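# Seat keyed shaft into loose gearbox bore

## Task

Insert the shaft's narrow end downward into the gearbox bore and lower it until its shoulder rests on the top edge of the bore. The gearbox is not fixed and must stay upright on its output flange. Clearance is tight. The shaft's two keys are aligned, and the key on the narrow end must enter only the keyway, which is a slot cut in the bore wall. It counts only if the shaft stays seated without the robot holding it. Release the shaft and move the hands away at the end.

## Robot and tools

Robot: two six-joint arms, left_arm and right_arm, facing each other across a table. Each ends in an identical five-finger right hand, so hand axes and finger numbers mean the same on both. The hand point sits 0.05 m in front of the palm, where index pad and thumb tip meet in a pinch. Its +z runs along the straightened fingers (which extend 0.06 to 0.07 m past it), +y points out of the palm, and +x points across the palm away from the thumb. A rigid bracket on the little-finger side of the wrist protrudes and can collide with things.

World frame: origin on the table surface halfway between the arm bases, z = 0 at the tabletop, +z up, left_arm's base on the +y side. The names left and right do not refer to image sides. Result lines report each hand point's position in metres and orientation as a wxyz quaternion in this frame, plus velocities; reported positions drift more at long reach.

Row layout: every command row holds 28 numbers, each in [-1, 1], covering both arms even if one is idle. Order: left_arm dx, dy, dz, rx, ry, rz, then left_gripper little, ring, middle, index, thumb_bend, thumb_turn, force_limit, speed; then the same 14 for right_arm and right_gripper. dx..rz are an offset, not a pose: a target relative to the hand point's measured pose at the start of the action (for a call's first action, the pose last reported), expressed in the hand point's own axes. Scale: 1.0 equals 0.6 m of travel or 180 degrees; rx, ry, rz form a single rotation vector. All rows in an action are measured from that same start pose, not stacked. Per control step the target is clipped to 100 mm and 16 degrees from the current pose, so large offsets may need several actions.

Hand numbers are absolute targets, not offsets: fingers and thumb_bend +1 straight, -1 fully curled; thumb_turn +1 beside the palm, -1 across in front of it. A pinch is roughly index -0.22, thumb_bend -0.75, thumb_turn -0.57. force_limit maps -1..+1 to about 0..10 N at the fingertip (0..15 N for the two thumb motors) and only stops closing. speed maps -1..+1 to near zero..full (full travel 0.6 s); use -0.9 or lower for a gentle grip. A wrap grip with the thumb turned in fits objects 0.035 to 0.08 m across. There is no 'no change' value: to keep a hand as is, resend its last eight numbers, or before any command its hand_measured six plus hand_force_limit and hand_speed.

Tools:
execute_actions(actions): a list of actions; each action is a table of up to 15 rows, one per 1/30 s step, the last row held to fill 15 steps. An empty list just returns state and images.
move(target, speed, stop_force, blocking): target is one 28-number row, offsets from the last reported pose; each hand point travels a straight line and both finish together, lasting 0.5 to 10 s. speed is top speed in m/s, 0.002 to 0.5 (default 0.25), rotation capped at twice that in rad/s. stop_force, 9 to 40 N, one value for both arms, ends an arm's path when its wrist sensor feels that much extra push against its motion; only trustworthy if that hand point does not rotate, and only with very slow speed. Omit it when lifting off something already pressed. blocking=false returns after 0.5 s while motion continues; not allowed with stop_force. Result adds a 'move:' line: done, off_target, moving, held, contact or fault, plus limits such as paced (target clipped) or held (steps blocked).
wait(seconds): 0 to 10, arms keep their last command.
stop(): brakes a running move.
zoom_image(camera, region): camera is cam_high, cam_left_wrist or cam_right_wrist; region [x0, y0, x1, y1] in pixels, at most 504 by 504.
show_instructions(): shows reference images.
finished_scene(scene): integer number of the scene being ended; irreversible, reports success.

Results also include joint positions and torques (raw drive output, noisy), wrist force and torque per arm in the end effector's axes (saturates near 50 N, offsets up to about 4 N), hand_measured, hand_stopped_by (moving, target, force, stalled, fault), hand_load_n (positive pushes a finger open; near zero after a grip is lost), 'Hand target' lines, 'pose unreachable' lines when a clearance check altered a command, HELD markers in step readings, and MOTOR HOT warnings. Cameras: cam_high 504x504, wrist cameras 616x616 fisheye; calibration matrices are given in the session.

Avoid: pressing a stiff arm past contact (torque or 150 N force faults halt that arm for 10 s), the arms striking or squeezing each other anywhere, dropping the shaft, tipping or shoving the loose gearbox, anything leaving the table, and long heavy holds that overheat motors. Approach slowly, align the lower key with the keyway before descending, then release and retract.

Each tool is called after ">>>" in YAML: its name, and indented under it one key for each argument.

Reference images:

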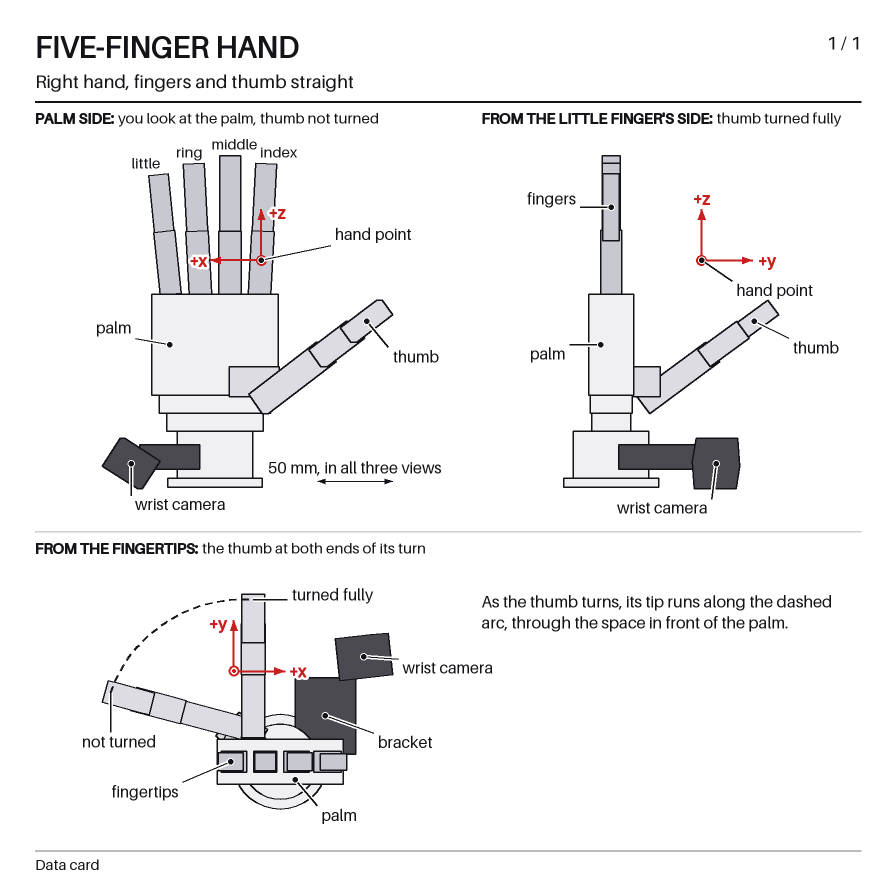

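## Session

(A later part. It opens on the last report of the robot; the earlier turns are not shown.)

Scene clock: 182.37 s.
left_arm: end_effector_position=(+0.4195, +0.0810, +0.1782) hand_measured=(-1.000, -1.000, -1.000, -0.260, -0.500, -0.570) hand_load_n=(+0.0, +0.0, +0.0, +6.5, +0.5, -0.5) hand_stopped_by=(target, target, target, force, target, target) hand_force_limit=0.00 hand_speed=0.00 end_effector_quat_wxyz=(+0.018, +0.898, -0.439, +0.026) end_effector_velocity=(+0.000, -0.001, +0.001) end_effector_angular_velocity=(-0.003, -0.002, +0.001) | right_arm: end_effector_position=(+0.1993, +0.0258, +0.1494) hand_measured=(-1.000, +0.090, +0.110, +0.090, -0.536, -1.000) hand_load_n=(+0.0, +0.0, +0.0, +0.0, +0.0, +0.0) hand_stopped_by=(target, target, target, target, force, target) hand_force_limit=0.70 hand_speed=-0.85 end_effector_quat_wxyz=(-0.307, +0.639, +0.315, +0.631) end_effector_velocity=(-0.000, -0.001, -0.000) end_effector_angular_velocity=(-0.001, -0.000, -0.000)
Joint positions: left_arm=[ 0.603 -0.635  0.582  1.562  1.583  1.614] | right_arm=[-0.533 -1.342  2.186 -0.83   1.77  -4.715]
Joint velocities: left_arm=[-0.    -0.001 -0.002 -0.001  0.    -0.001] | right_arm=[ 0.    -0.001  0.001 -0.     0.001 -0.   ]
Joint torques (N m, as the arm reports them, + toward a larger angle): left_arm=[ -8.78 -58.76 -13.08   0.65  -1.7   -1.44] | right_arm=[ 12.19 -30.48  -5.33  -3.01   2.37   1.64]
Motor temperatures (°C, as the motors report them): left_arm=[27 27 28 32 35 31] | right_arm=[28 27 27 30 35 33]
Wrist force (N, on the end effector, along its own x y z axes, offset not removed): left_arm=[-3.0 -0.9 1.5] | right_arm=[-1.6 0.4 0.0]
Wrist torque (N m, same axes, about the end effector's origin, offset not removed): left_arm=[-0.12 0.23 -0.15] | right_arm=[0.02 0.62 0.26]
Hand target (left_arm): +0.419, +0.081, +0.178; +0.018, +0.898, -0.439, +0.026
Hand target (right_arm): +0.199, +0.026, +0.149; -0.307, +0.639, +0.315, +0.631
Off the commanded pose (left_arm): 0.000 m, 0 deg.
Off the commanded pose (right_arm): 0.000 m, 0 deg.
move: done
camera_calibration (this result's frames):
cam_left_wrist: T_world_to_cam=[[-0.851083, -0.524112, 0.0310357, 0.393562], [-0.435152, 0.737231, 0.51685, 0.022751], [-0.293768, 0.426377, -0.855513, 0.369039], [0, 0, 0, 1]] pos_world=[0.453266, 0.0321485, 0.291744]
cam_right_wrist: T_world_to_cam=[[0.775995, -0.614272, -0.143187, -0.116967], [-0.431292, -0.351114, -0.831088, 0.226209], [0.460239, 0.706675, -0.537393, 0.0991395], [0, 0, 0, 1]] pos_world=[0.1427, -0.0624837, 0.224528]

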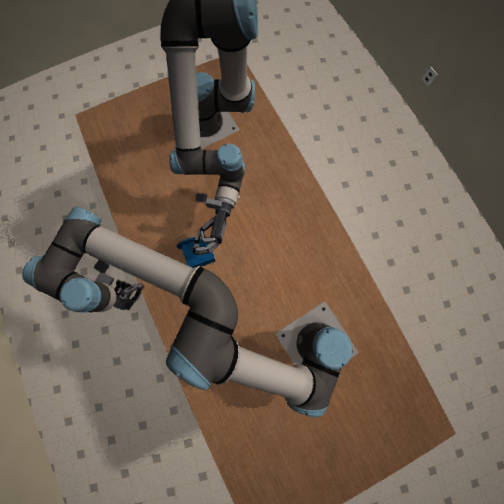

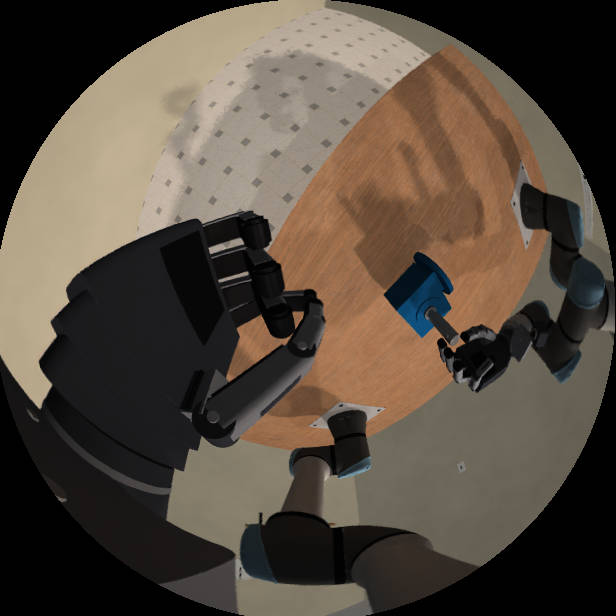

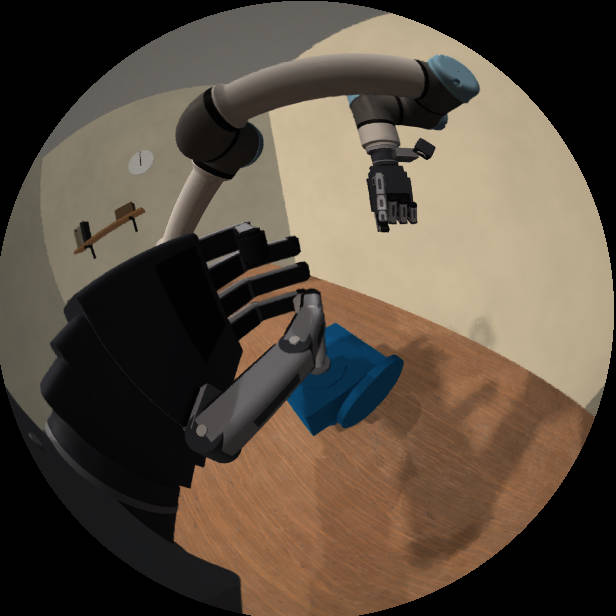

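It dropped in. Raise and check.

>>> move:
  target: [0,0,0,0,0,0,-1,-1,-1,-1,-0.5,-0.57,0,0,0.12,0,0,0,0,0,-1,0.09,0.11,0.09,-0.54,-1,0.7,-0.85]
  speed: 0.1

>>> zoom_image:
  camera: "cam_left_wrist"
  region: [410,290,470,350]

>>> zoom_image:
  camera: "cam_right_wrist"
  region: [270,340,370,440]

Scene clock: 184.23 s.
left_arm: end_effector_position=(+0.4195, +0.0810, +0.1782) hand_measured=(-1.000, -1.000, -1.000, -0.260, -0.500, -0.570) hand_load_n=(+0.0, +0.0, +0.0, +6.5, +0.5, -0.5) hand_stopped_by=(target, target, target, force, target, target) hand_force_limit=0.00 hand_speed=0.00 end_effector_quat_wxyz=(+0.018, +0.898, -0.439, +0.026) end_effector_velocity=(+0.000, +0.000, -0.000) end_effector_angular_velocity=(+0.002, -0.000, -0.001) | right_arm: end_effector_position=(+0.1995, +0.0268, +0.2214) hand_measured=(-1.000, +0.090, +0.110, +0.090, -0.536, -1.000) hand_load_n=(+0.0, +0.0, +0.0, +0.0, +0.0, +0.0) hand_stopped_by=(target, target, target, target, force, target) hand_force_limit=0.70 hand_speed=-0.85 end_effector_quat_wxyz=(-0.307, +0.639, +0.315, +0.631) end_effector_velocity=(+0.000, +0.000, +0.002) end_effector_angular_velocity=(+0.001, +0.000, -0.001)
Joint positions: left_arm=[ 0.603 -0.635  0.582  1.562  1.583  1.614] | right_arm=[-0.532 -1.475  2.103 -0.613  1.771 -4.715]
Joint velocities: left_arm=[-0.     0.001 -0.001  0.001 -0.001  0.001] | right_arm=[-0.    -0.002 -0.002  0.004  0.001  0.   ]
Joint torques (N m, as the arm reports them, + toward a larger angle): left_arm=[ -8.34 -58.61 -12.59   0.63  -1.6   -1.39] | right_arm=[ 13.26 -27.95 -30.38  -0.16   2.51   1.68]
Motor temperatures (°C, as the motors report them): left_arm=[27 27 28 32 35 31] | right_arm=[28 27 27 30 35 33]
Wrist force (N, on the end effector, along its own x y z axes, offset not removed): left_arm=[-2.9 -0.7 -1.0] | right_arm=[0.4 0.0 2.2]
Wrist torque (N m, same axes, about the end effector's origin, offset not removed): left_arm=[0.03 0.39 -0.26] | right_arm=[-0.16 0.14 0.22]
Hand target (left_arm): +0.419, +0.081, +0.178; +0.018, +0.898, -0.439, +0.026
Hand target (right_arm): +0.199, +0.027, +0.221; -0.307, +0.639, +0.315, +0.631
Off the commanded pose (left_arm): 0.000 m, 0 deg.
Off the commanded pose (right_arm): 0.000 m, 0 deg.
move: done
camera_calibration (this result's frames):
cam_left_wrist: T_world_to_cam=[[-0.851083, -0.524113, 0.0310357, 0.393562], [-0.435152, 0.73723, 0.51685, 0.022751], [-0.293768, 0.426377, -0.855513, 0.369039], [0, 0, 0, 1]] pos_world=[0.453266, 0.0321486, 0.291744]
cam_right_wrist: T_world_to_cam=[[0.776, -0.614269, -0.143169, -0.106172], [-0.431261, -0.3511, -0.831109, 0.286431], [0.460258, 0.706685, -0.537364, 0.13697], [0, 0, 0, 1]] pos_world=[0.142875, -0.0614465, 0.296458]

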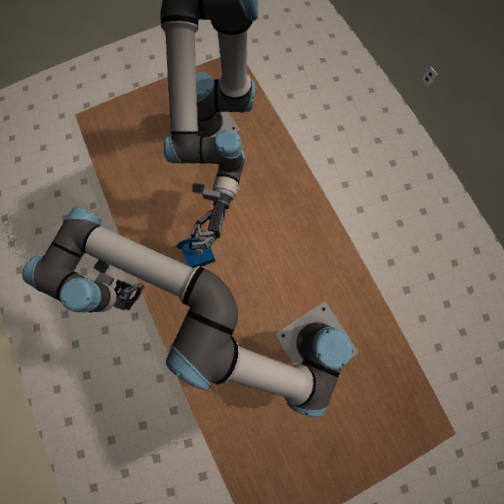

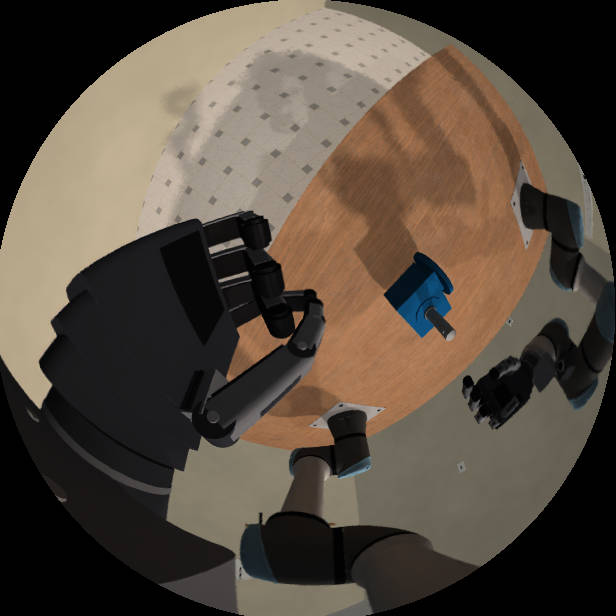

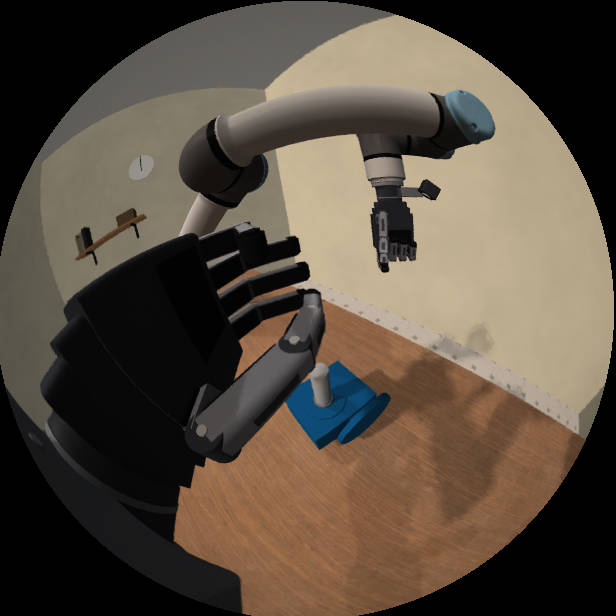

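Region (410, 290, 470, 350) of cam_left_wrist's 616x616 image, scaled by 8.400, with more detail than that image has.

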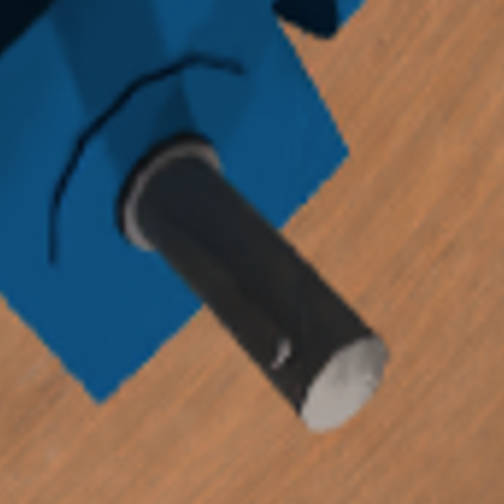

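Region (270, 340, 370, 440) of cam_right_wrist's 616x616 image, scaled by 5.040, with more detail than that image has.

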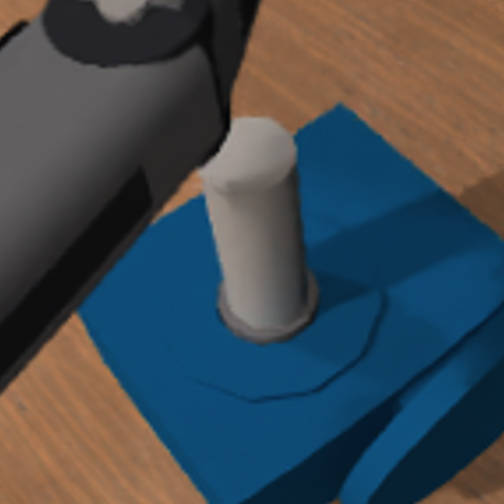

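Seated.

>>> move:
  target: [0,0,0,0,0,0,-1,-1,-1,-1,-0.5,-0.57,0,0,0.1,0,-0.2,0,0,0,-1,0.09,0.11,0.09,-0.54,-1,0.7,-0.85]

>>> finished_scene:
  scene: 1

Scene clock: 185.40 s.
left_arm: end_effector_position=(+0.4195, +0.0810, +0.1782) hand_measured=(-1.000, -1.000, -1.000, -0.260, -0.500, -0.570) hand_load_n=(+0.0, +0.0, +0.0, +6.5, +0.5, -0.5) hand_stopped_by=(target, target, target, force, target, target) hand_force_limit=0.00 hand_speed=0.00 end_effector_quat_wxyz=(+0.018, +0.898, -0.439, +0.026) end_effector_velocity=(-0.000, -0.001, +0.000) end_effector_angular_velocity=(-0.001, -0.001, -0.001) | right_arm: end_effector_position=(+0.1261, -0.0670, +0.2830) hand_measured=(-1.000, +0.090, +0.110, +0.090, -0.536, -1.000) hand_load_n=(+0.0, +0.0, +0.0, +0.0, +0.0, +0.0) hand_stopped_by=(target, target, target, target, force, target) hand_force_limit=0.70 hand_speed=-0.85 end_effector_quat_wxyz=(-0.307, +0.639, +0.315, +0.631) end_effector_velocity=(-0.001, -0.001, +0.001) end_effector_angular_velocity=(+0.000, +0.000, -0.000)
Joint positions: left_arm=[ 0.603 -0.635  0.582  1.562  1.583  1.614] | right_arm=[-0.434 -1.816  2.231 -0.4    1.868 -4.714]
Joint velocities: left_arm=[-0.     0.    -0.002  0.     0.     0.   ] | right_arm=[ 0.002 -0.003 -0.     0.003  0.002  0.   ]
Joint torques (N m, as the arm reports them, + toward a larger angle): left_arm=[ -8.16 -58.64 -12.98   0.58  -1.66  -1.39] | right_arm=[ 13.69 -15.59 -11.35  -0.2    2.46   1.71]
Motor temperatures (°C, as the motors report them): left_arm=[27 27 28 32 35 31] | right_arm=[28 27 27 30 35 33]
Wrist force (N, on the end effector, along its own x y z axes, offset not removed): left_arm=[-2.5 -0.4 -1.1] | right_arm=[-0.9 -0.3 3.9]
Wrist torque (N m, same axes, about the end effector's origin, offset not removed): left_arm=[0.23 0.33 -0.06] | right_arm=[-0.38 0.17 0.12]
Hand target (left_arm): +0.419, +0.081, +0.178; +0.018, +0.898, -0.439, +0.026
Hand target (right_arm): +0.126, -0.067, +0.283; -0.307, +0.639, +0.315, +0.631
Off the commanded pose (left_arm): 0.000 m, 0 deg.
Off the commanded pose (right_arm): 0.000 m, 0 deg.
move: done
camera_calibration (this result's frames):
cam_left_wrist: T_world_to_cam=[[-0.851083, -0.524112, 0.0310355, 0.393562], [-0.435152, 0.73723, 0.51685, 0.022751], [-0.293768, 0.426377, -0.855513, 0.369038], [0, 0, 0, 1]] pos_world=[0.453266, 0.0321485, 0.291744]
cam_right_wrist: T_world_to_cam=[[0.776018, -0.614274, -0.143053, -0.0980249], [-0.431163, -0.351132, -0.831147, 0.273025], [0.460321, 0.706664, -0.537337, 0.270138], [0, 0, 0, 1]] pos_world=[0.069437, -0.155243, 0.358056]

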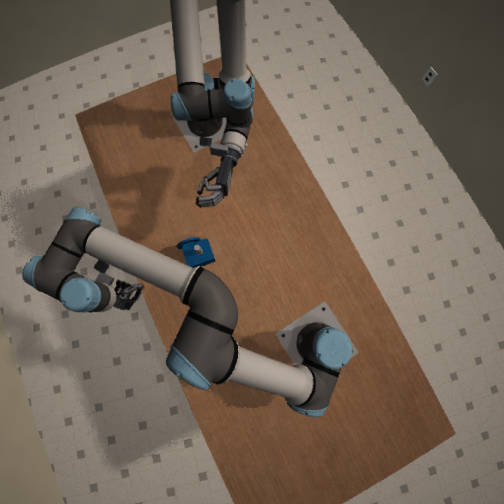

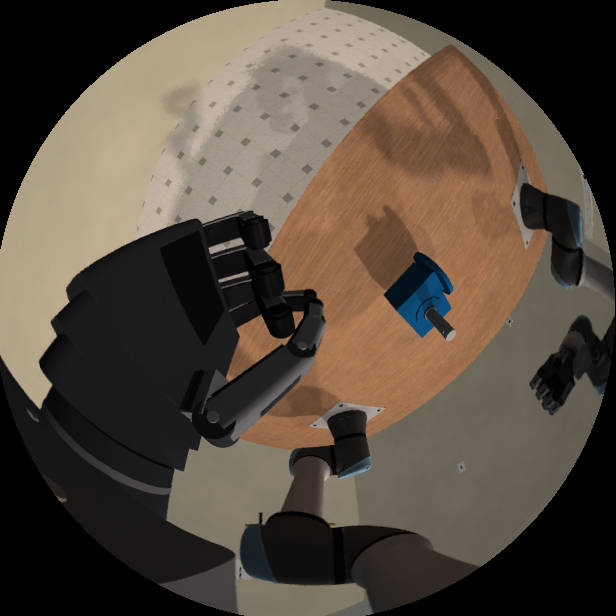

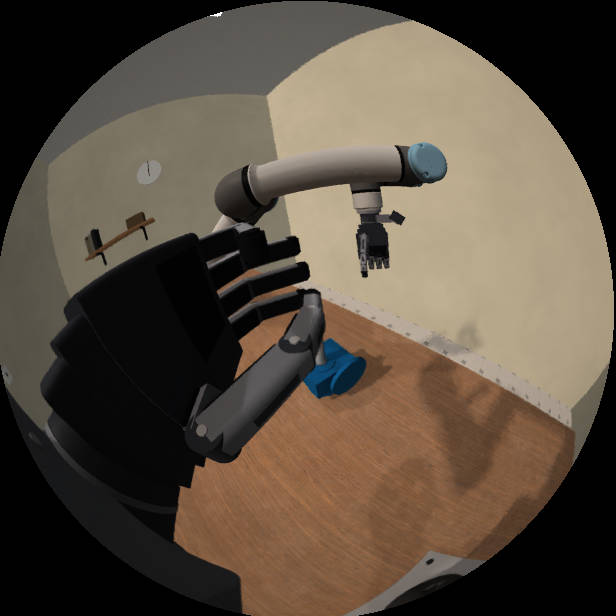

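The scene is finished: the task was done.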